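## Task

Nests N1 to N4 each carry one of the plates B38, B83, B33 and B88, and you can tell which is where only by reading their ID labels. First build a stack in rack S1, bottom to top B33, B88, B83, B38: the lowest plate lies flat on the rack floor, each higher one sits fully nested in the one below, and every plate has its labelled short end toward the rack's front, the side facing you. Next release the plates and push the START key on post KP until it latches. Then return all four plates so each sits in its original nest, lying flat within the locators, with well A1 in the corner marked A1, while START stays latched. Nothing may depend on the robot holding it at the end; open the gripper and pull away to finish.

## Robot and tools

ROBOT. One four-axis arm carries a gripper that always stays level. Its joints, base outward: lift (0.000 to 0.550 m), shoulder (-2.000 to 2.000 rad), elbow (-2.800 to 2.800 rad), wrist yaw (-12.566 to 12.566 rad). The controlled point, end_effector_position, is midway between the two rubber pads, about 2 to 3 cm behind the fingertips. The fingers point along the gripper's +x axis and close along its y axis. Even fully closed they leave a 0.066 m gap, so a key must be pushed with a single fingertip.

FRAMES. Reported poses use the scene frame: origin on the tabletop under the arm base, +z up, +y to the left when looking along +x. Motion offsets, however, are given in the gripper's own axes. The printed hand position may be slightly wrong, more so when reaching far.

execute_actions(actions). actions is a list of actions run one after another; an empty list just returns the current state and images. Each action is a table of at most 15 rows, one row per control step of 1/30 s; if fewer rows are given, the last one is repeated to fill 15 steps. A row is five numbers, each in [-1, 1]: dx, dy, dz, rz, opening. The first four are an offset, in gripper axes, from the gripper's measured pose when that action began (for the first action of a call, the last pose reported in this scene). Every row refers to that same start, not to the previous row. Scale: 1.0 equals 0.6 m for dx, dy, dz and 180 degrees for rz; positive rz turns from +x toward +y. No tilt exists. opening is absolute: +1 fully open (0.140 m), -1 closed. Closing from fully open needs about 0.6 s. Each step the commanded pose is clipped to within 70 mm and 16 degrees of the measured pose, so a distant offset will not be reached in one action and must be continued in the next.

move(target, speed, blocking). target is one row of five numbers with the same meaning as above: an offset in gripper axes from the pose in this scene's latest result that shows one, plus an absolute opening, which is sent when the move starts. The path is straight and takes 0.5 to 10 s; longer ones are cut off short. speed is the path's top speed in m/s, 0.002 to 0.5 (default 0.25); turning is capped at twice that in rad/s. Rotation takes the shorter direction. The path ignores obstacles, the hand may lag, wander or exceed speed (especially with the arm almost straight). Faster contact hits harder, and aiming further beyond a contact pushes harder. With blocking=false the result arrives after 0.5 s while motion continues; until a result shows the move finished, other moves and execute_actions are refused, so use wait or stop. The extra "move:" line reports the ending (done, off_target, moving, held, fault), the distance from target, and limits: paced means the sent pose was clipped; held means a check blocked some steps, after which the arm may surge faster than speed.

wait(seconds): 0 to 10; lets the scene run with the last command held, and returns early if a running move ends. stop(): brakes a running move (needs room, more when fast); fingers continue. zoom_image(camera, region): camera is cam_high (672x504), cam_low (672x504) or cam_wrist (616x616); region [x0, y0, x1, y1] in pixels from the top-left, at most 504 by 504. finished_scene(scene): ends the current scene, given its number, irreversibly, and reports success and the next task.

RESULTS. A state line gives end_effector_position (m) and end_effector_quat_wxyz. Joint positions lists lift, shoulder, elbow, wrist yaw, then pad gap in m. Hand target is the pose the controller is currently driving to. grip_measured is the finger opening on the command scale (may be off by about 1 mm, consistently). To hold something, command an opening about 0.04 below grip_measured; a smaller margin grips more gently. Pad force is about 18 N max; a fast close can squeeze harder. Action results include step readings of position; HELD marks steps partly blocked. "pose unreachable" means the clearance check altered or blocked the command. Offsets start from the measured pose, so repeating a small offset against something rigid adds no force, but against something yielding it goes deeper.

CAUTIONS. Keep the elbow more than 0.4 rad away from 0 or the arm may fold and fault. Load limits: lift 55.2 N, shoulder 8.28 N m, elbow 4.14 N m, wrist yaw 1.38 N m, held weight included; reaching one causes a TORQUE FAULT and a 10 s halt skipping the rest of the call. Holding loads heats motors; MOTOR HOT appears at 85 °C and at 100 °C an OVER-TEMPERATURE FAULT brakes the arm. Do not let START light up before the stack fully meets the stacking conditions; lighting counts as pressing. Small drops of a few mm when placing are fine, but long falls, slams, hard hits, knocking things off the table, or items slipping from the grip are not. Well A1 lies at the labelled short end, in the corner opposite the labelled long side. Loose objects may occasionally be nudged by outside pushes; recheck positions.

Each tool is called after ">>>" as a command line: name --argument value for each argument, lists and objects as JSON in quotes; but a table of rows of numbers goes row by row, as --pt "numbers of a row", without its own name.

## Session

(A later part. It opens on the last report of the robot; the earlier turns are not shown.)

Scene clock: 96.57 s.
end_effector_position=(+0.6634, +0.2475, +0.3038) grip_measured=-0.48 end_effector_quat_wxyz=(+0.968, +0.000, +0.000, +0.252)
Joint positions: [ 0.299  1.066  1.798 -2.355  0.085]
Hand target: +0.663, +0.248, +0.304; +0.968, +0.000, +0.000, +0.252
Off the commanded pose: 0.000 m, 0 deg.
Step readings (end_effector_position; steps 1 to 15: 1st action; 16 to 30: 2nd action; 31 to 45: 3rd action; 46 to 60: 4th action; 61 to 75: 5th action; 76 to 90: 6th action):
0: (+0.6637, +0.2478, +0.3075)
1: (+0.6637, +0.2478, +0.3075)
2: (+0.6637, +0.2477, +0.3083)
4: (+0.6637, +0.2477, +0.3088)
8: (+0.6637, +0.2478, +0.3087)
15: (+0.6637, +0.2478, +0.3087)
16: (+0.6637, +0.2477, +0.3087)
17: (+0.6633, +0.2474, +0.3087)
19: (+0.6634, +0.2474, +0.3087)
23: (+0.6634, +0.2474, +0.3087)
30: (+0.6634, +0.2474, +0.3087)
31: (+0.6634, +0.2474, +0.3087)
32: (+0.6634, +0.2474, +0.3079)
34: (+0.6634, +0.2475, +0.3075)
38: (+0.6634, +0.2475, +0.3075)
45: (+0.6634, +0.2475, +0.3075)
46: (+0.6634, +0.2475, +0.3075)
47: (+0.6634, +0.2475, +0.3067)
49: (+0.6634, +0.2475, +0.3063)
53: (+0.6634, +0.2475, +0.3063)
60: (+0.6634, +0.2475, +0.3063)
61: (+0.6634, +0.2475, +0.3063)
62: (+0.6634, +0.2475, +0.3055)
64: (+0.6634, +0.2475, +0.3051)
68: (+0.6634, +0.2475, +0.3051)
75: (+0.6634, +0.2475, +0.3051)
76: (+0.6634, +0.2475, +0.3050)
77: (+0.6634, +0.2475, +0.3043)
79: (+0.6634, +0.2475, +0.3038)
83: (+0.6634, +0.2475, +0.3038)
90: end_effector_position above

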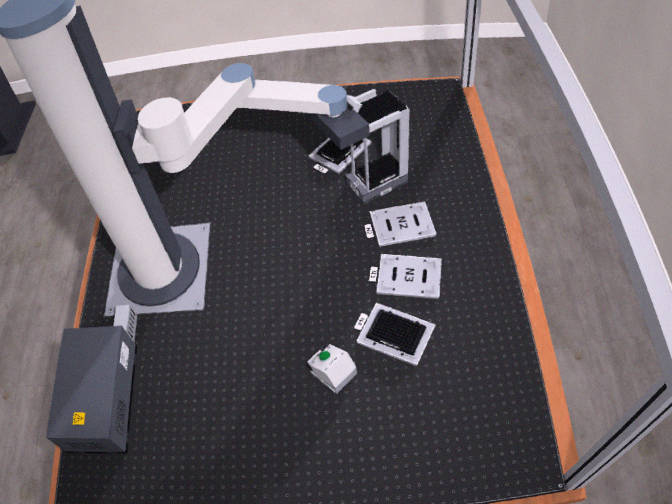

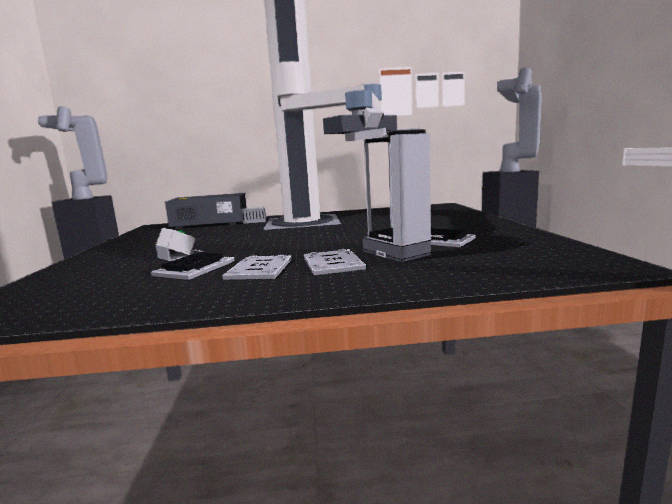

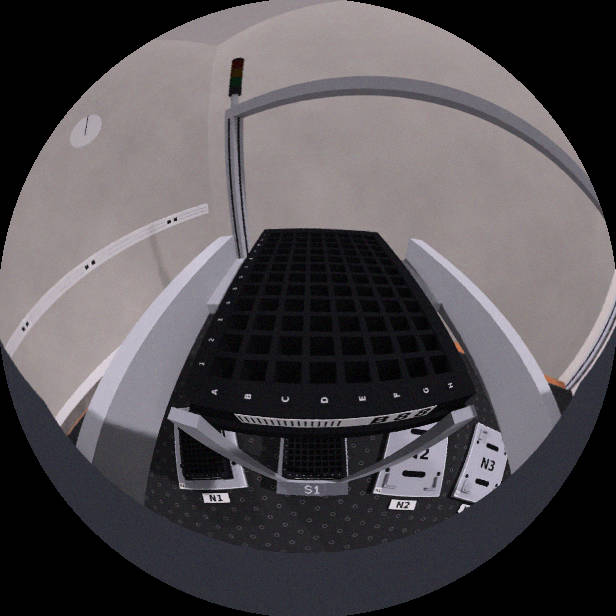

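>>> move --target '[0.0003,0,-0.37,0,-0.52]' --speed 0.15

>>> move --target '[0,0,-0.0118,0,-0.52]' --speed 0.006

>>> execute_actions --actions '[[[0,0,0,0,0]]]'

>>> move --target '[-0.26,0,0,0,0]'

>>> move --target '[0.035,0.25,0,0.102,0]'

Scene clock: 105.10 s.
end_effector_position=(+0.6635, +0.2476, +0.0818) grip_measured=-0.48 end_effector_quat_wxyz=(+0.968, +0.000, +0.000, +0.252)
Joint positions: [ 0.077  1.066  1.798 -2.356  0.085]
Hand target: +0.664, +0.248, +0.082; +0.968, +0.000, +0.000, +0.252
Off the commanded pose: 0.000 m, 0 deg.
move: done

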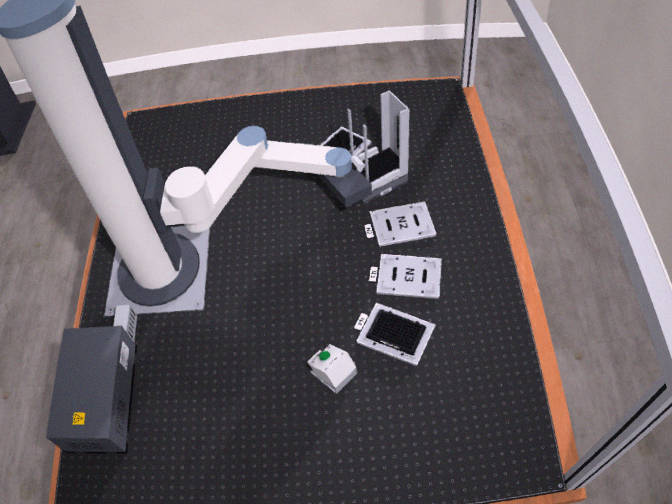

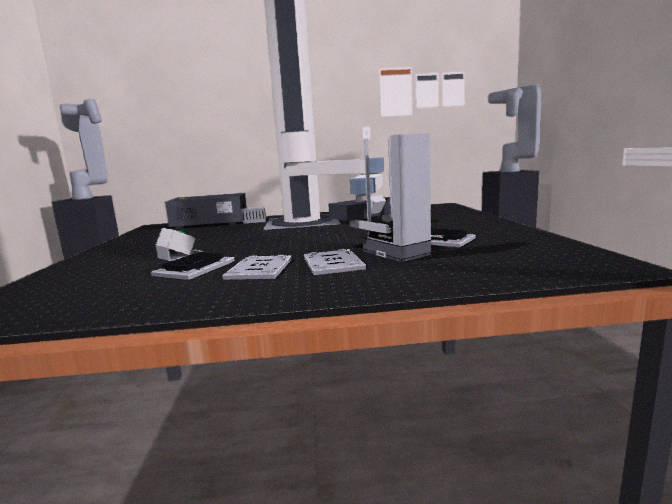

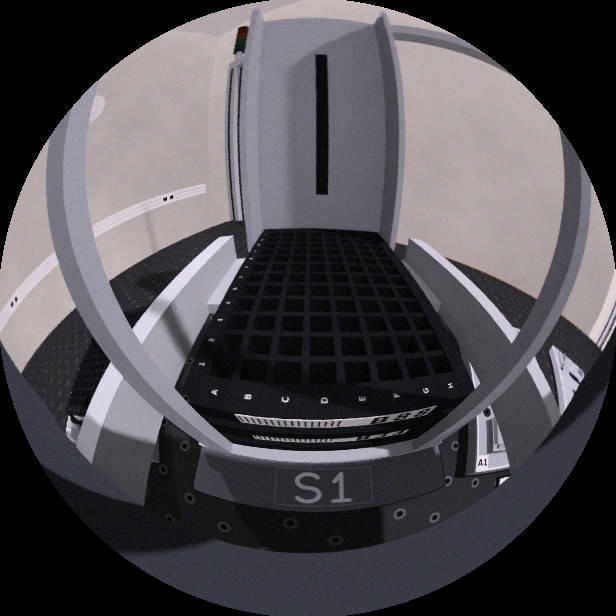

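Scene clock: 106.50 s.
end_effector_position=(+0.6635, +0.2476, +0.0748) grip_measured=-0.48 end_effector_quat_wxyz=(+0.968, +0.000, +0.000, +0.251)
Joint positions: [ 0.07   1.066  1.798 -2.357  0.085]
Hand target: +0.663, +0.248, +0.075; +0.968, +0.000, +0.000, +0.252
Off the commanded pose: 0.000 m, 0 deg.
move: done

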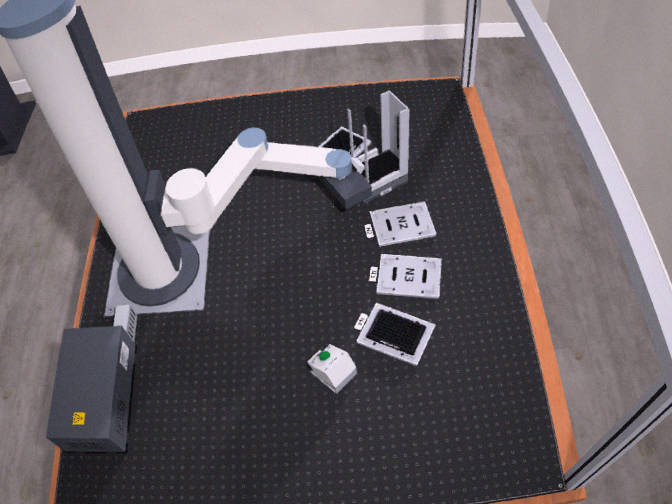

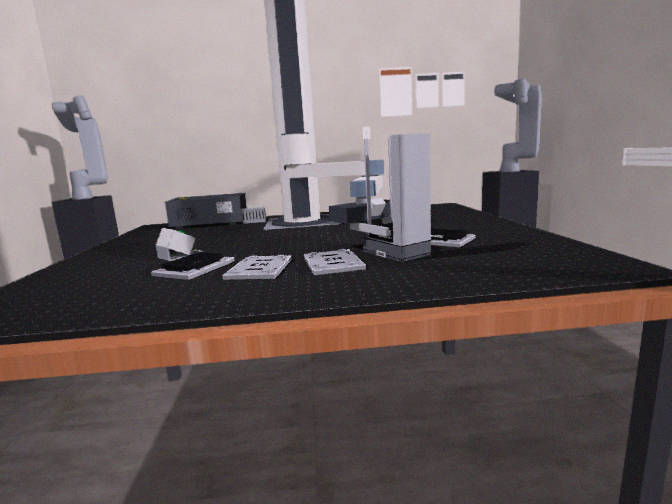

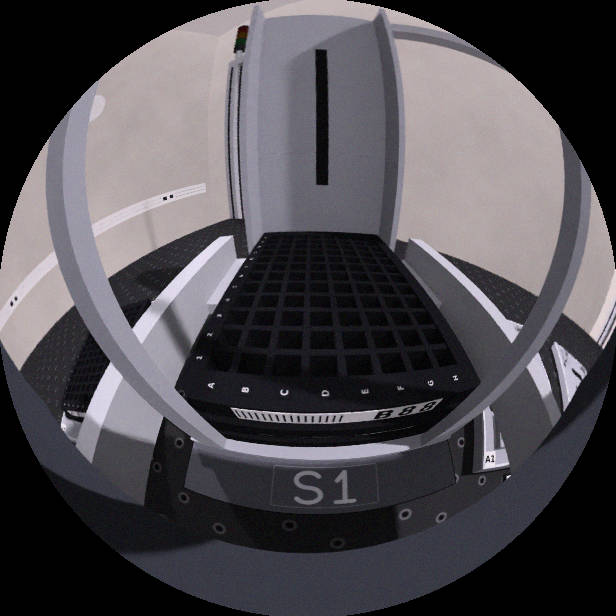

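Scene clock: 107.00 s.
end_effector_position=(+0.6635, +0.2476, +0.0749) grip_measured=+0.00 end_effector_quat_wxyz=(+0.968, +0.000, +0.000, +0.251)
Joint positions: [ 0.07   1.066  1.798 -2.357  0.103]
Hand target: +0.663, +0.248, +0.075; +0.968, +0.000, +0.000, +0.251
Off the commanded pose: 0.000 m, 0 deg.
Step readings (end_effector_position):
0: (+0.6635, +0.2476, +0.0748)
1: (+0.6635, +0.2476, +0.0748)
2: (+0.6635, +0.2476, +0.0749)
4: (+0.6635, +0.2476, +0.0749)
8: (+0.6635, +0.2476, +0.0749)
15: end_effector_position above

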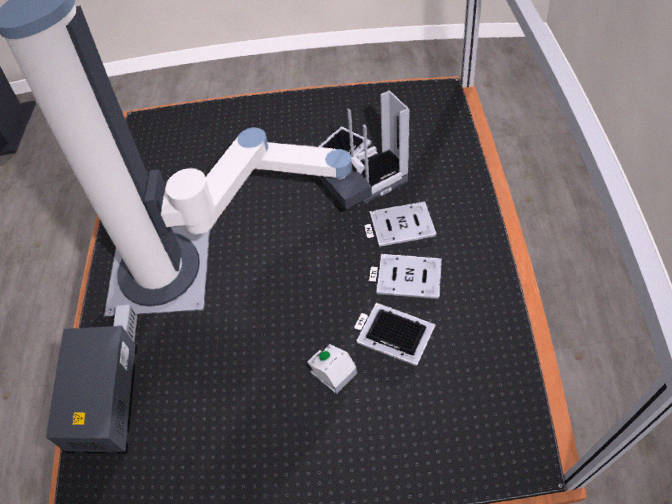

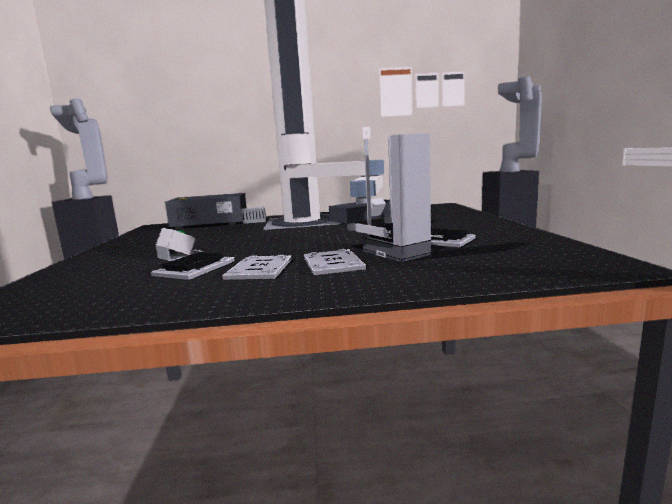

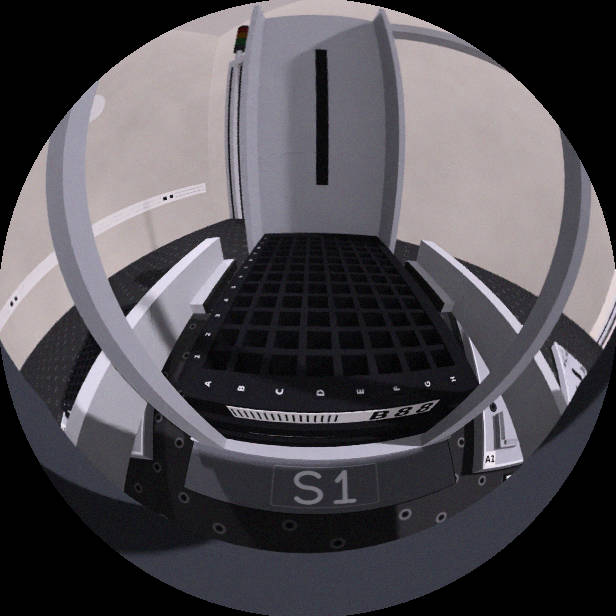

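Scene clock: 108.03 s.
end_effector_position=(+0.5272, +0.1717, +0.0748) grip_measured=+0.00 end_effector_quat_wxyz=(+0.968, +0.000, +0.000, +0.251)
Joint positions: [ 0.07   1.354  1.002 -1.848  0.103]
Hand target: +0.527, +0.172, +0.075; +0.968, +0.000, +0.000, +0.251
Off the commanded pose: 0.000 m, 0 deg.
move: done

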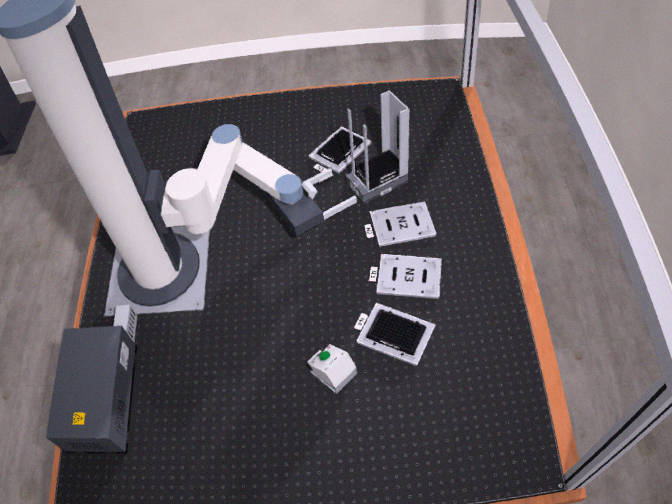

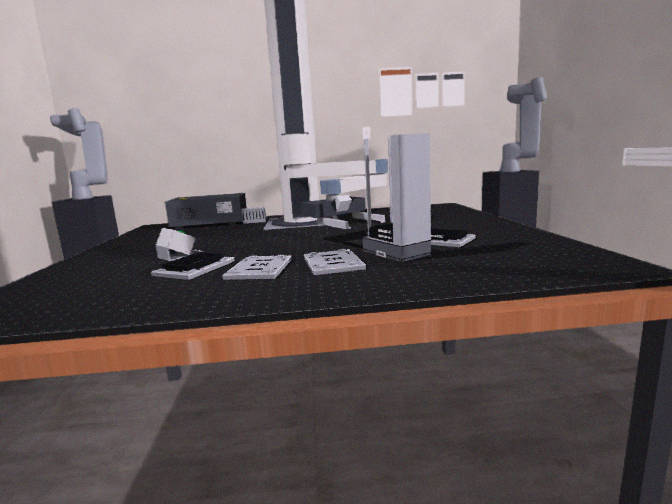

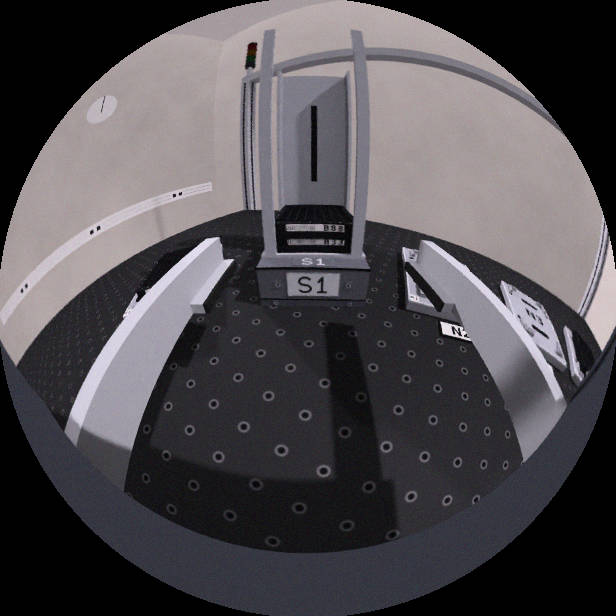

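Scene clock: 109.03 s.
end_effector_position=(+0.4725, +0.3132, +0.0749) grip_measured=+0.00 end_effector_quat_wxyz=(+0.915, +0.000, +0.000, +0.403)
Joint positions: [ 0.07   1.668  1.184 -2.023  0.103]
Hand target: +0.473, +0.313, +0.075; +0.916, +0.000, +0.000, +0.402
Off the commanded pose: 0.000 m, 0 deg.
move: done

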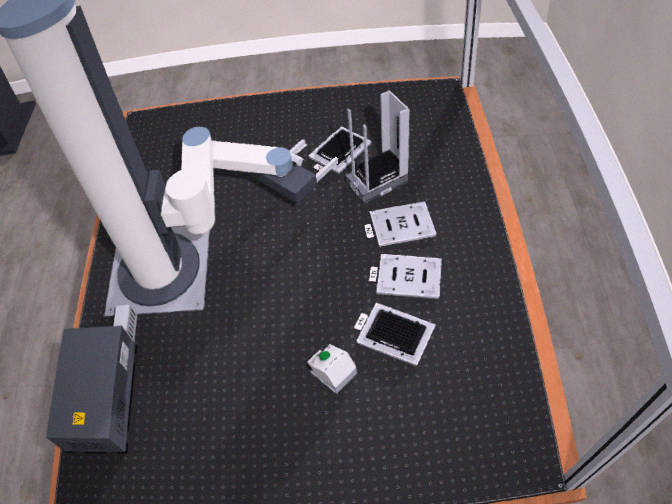

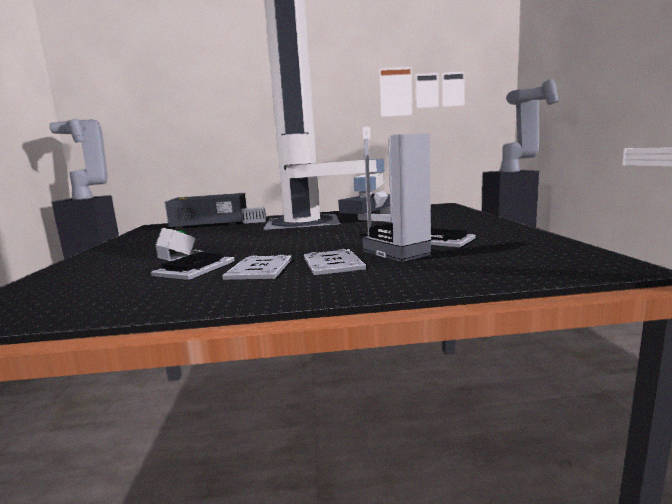

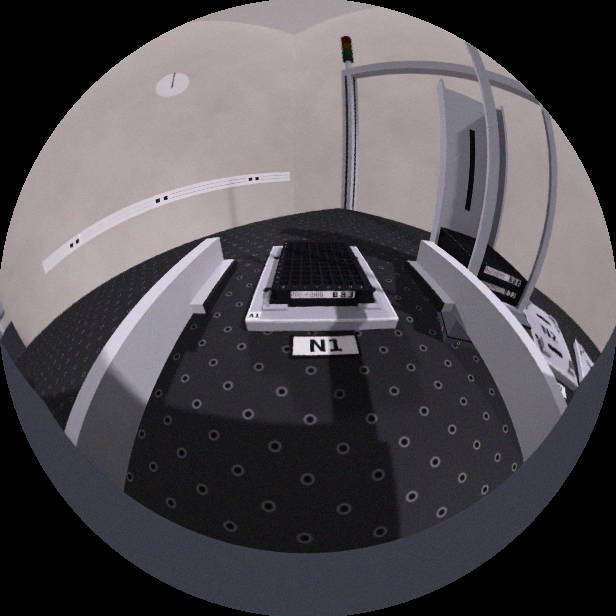

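B83 here.

>>> move --target '[0.187,-0.003,-0.032,0.012,0]'

>>> move --target '[0,0,-0.034,0,0]' --speed 0.05

Scene clock: 112.63 s.
end_effector_position=(+0.5498, +0.3946, +0.0556) grip_measured=+0.00 end_effector_quat_wxyz=(+0.908, +0.000, +0.000, +0.420)
Joint positions: [ 0.051  1.412  1.778 -2.323  0.103]
Hand target: +0.550, +0.395, +0.056; +0.908, +0.000, +0.000, +0.420
Off the commanded pose: 0.000 m, 0 deg.
move: done

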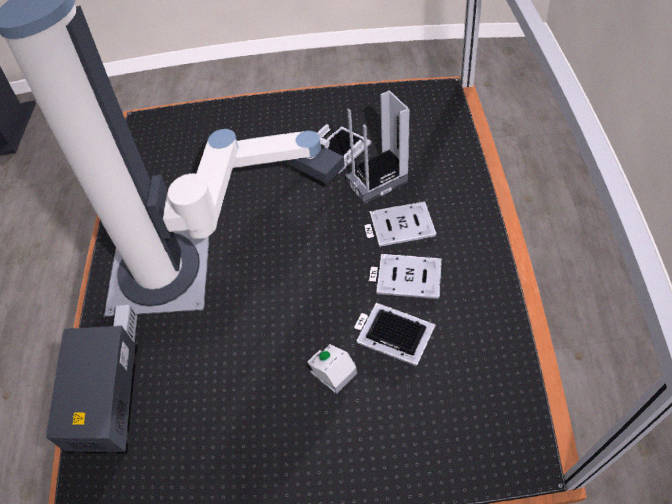

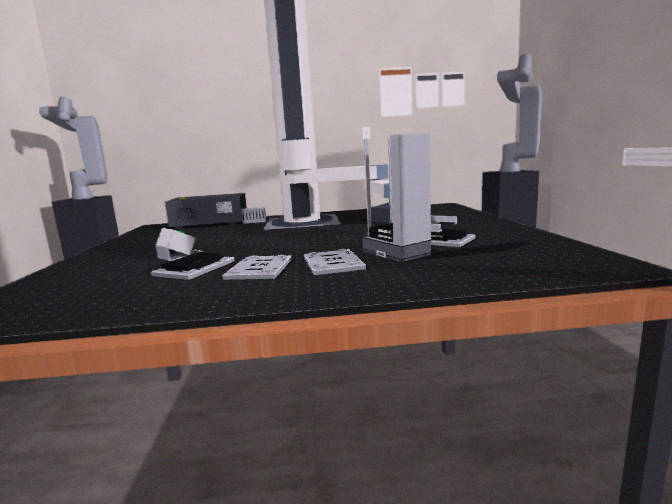

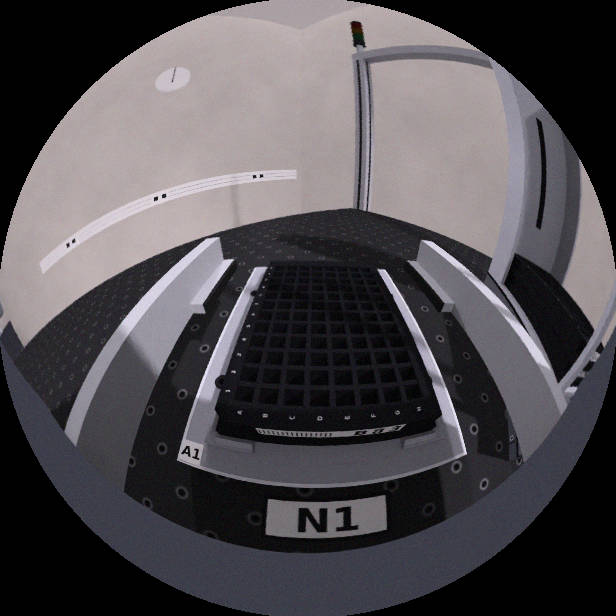

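Scene clock: 113.33 s.
end_effector_position=(+0.5498, +0.3946, +0.0352) grip_measured=+0.00 end_effector_quat_wxyz=(+0.908, +0.000, +0.000, +0.420)
Joint positions: [ 0.03   1.412  1.778 -2.323  0.103]
Hand target: +0.550, +0.395, +0.035; +0.908, +0.000, +0.000, +0.420
Off the commanded pose: 0.000 m, 0 deg.
move: done

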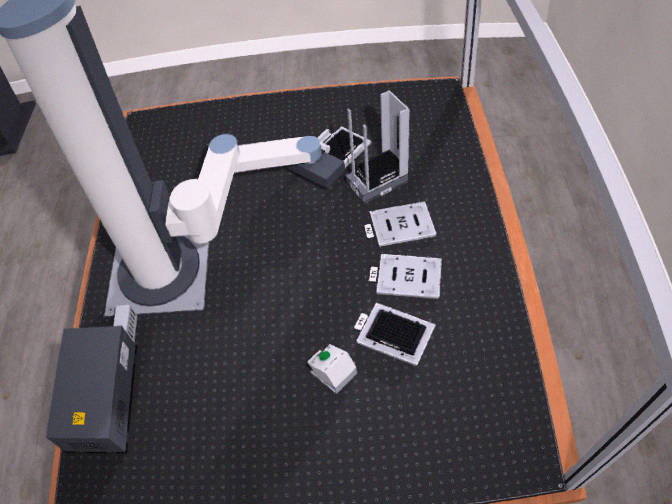

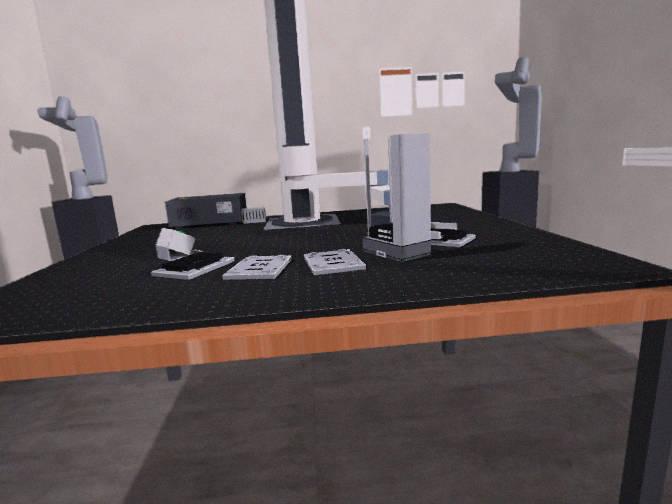

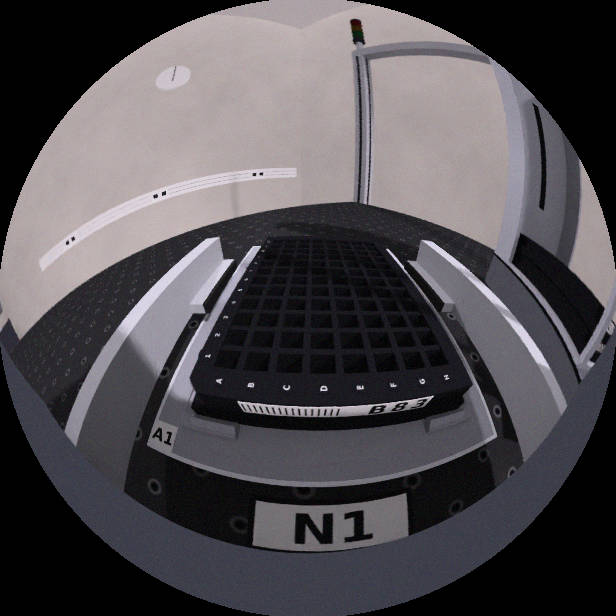

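>>> execute_actions --actions '[[[0.004,-0.0006,-0.0063,0,-0.2]],[[0,0,0,0,-0.4]],[[0,0,0,0,-0.52]]]'

>>> move --target '[0,0,0.48,0,-0.52]' --speed 0.3

Scene clock: 118.73 s.
end_effector_position=(+0.5517, +0.3960, +0.0314) grip_measured=-0.48 end_effector_quat_wxyz=(+0.908, +0.000, +0.000, +0.419)
Joint positions: [ 0.026  1.405  1.792 -2.332  0.085]
Hand target: +0.552, +0.396, +0.031; +0.908, +0.000, +0.000, +0.420
Off the commanded pose: 0.000 m, 0 deg.
Step readings (end_effector_position; steps 1 to 15: 1st action; 16 to 30: 2nd action; 31 to 45: 3rd action):
0: (+0.5498, +0.3946, +0.0352)
1: (+0.5498, +0.3946, +0.0352)
2: (+0.5503, +0.3952, +0.0342)
4: (+0.5515, +0.3962, +0.0312)
8: (+0.5515, +0.3962, +0.0314)
15: (+0.5515, +0.3962, +0.0314)
16: (+0.5515, +0.3962, +0.0314)
17: (+0.5515, +0.3962, +0.0314)
19: (+0.5515, +0.3962, +0.0314)
23: (+0.5515, +0.3962, +0.0314)
30: (+0.5515, +0.3962, +0.0314)
31: (+0.5515, +0.3962, +0.0314)
32: (+0.5517, +0.3960, +0.0314)
34: (+0.5517, +0.3960, +0.0314)
38: (+0.5517, +0.3960, +0.0314)
45: end_effector_position above

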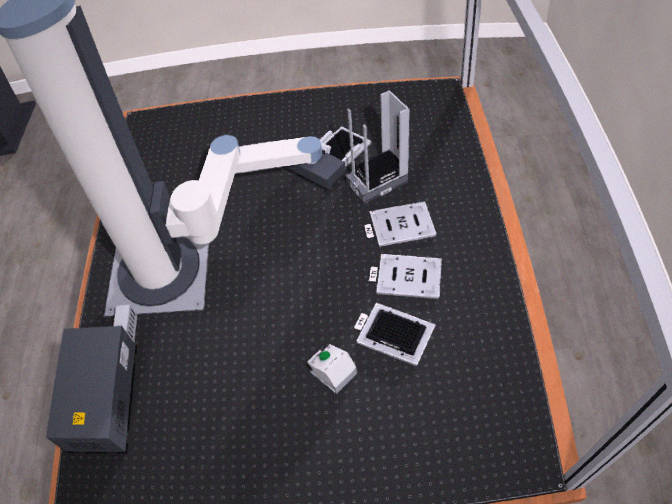

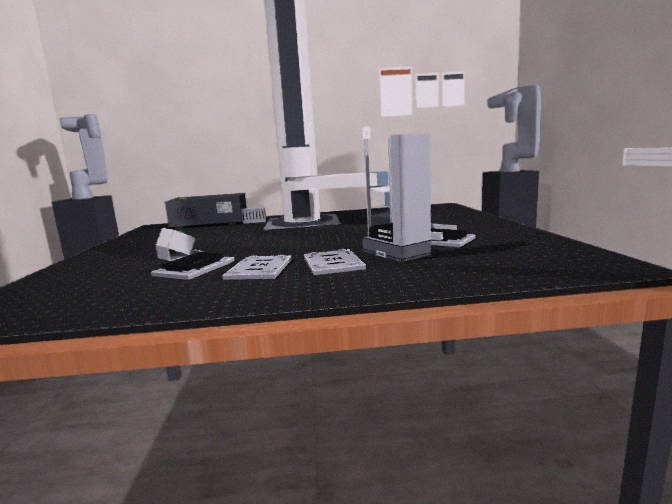

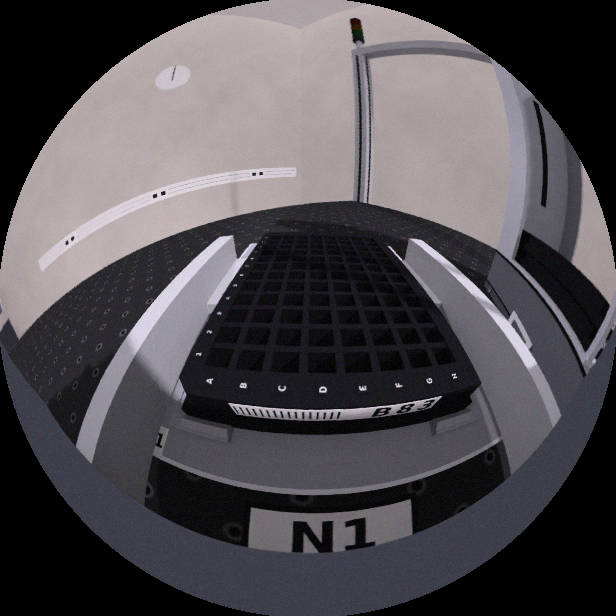

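Scene clock: 120.17 s.
end_effector_position=(+0.5517, +0.3960, +0.3194) grip_measured=-0.48 end_effector_quat_wxyz=(+0.908, +0.000, +0.000, +0.419)
Joint positions: [ 0.314  1.405  1.792 -2.332  0.085]
Hand target: +0.552, +0.396, +0.319; +0.908, +0.000, +0.000, +0.419
Off the commanded pose: 0.000 m, 0 deg.
move: done

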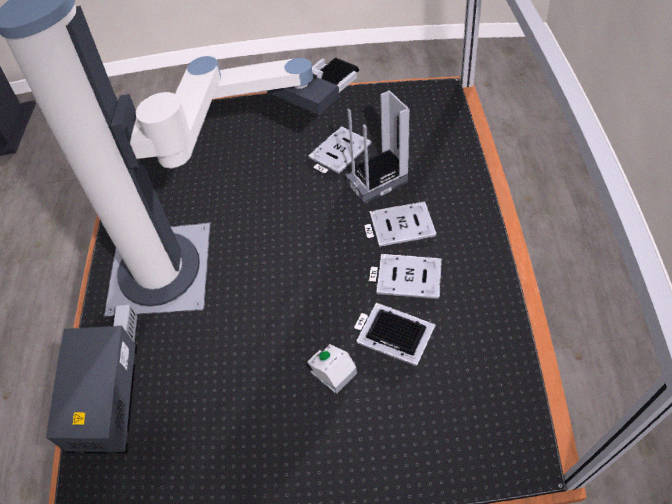

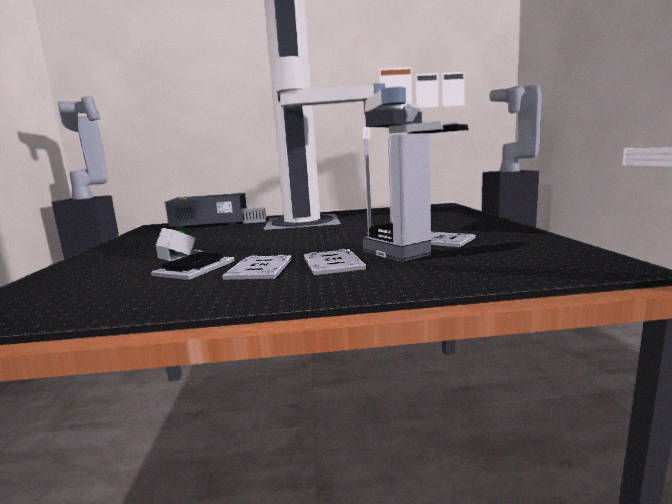

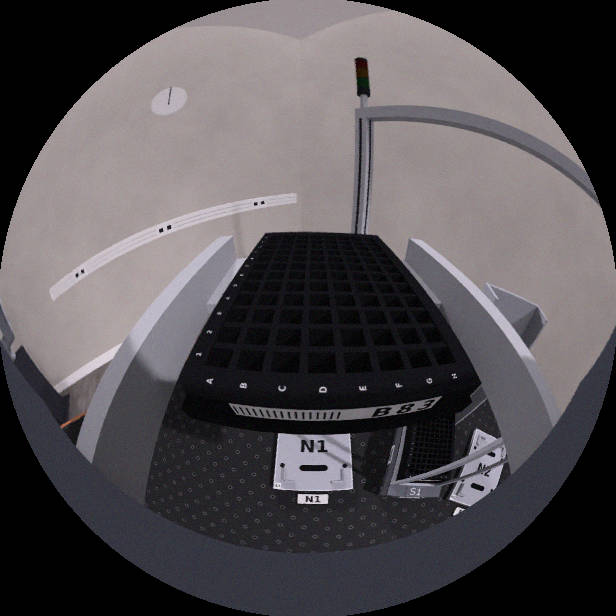

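>>> move --target '[-0.0683,-0.3017,-0.006,-0.113,-0.52]'

Scene clock: 124.47 s.
end_effector_position=(+0.6630, +0.2473, +0.3158) grip_measured=-0.48 end_effector_quat_wxyz=(+0.968, +0.000, +0.000, +0.252)
Joint positions: [ 0.311  1.067  1.795 -2.352  0.085]
Hand target: +0.663, +0.247, +0.316; +0.968, +0.000, +0.000, +0.252
Off the commanded pose: 0.000 m, 0 deg.
move: done

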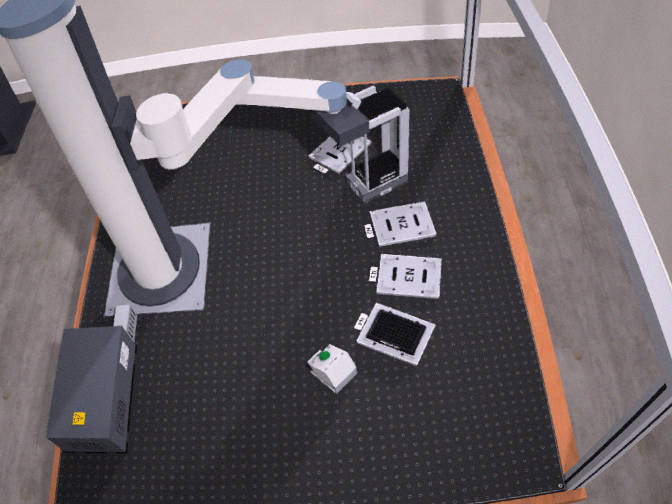

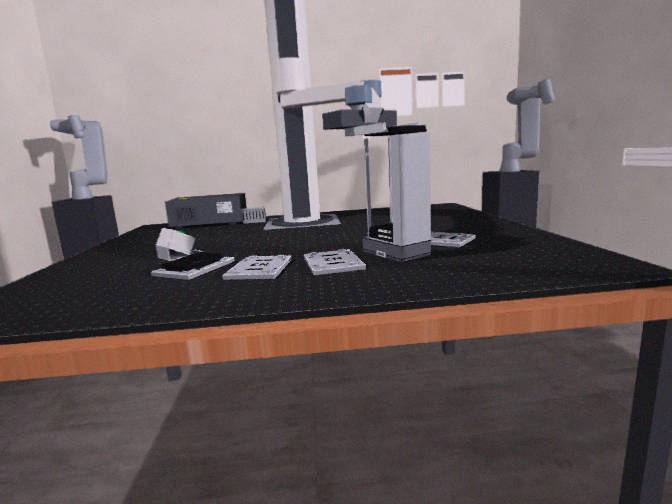

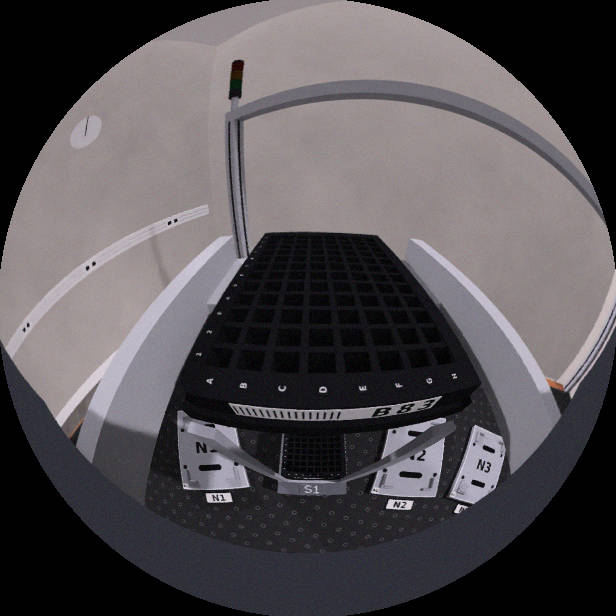

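>>> move --target '[0,0.0002,-0.013,0,-0.52]' --speed 0.008

Scene clock: 127.97 s.
end_effector_position=(+0.6629, +0.2475, +0.3080) grip_measured=-0.48 end_effector_quat_wxyz=(+0.968, +0.000, +0.000, +0.253)
Joint positions: [ 0.303  1.067  1.795 -2.351  0.085]
Hand target: +0.663, +0.247, +0.308; +0.968, +0.000, +0.000, +0.252
Off the commanded pose: 0.000 m, 0 deg.
move: done

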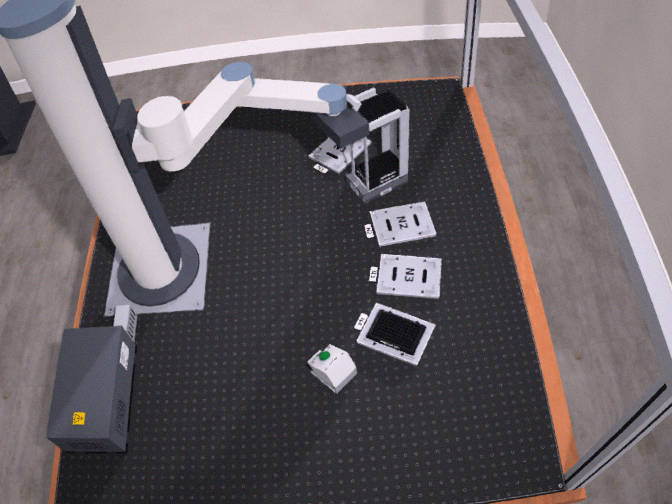

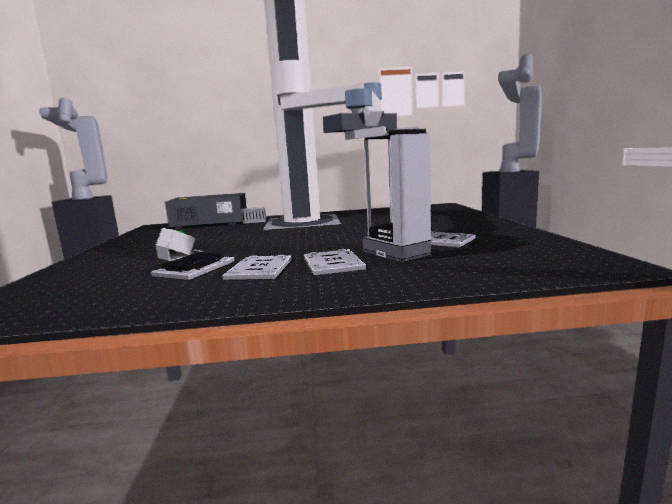

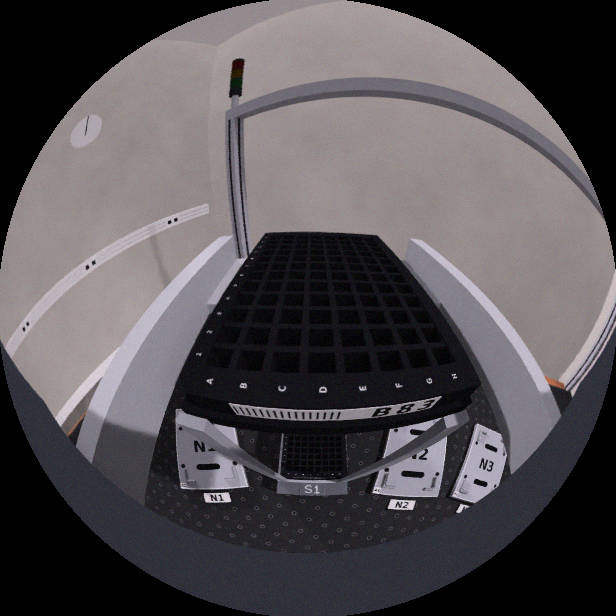

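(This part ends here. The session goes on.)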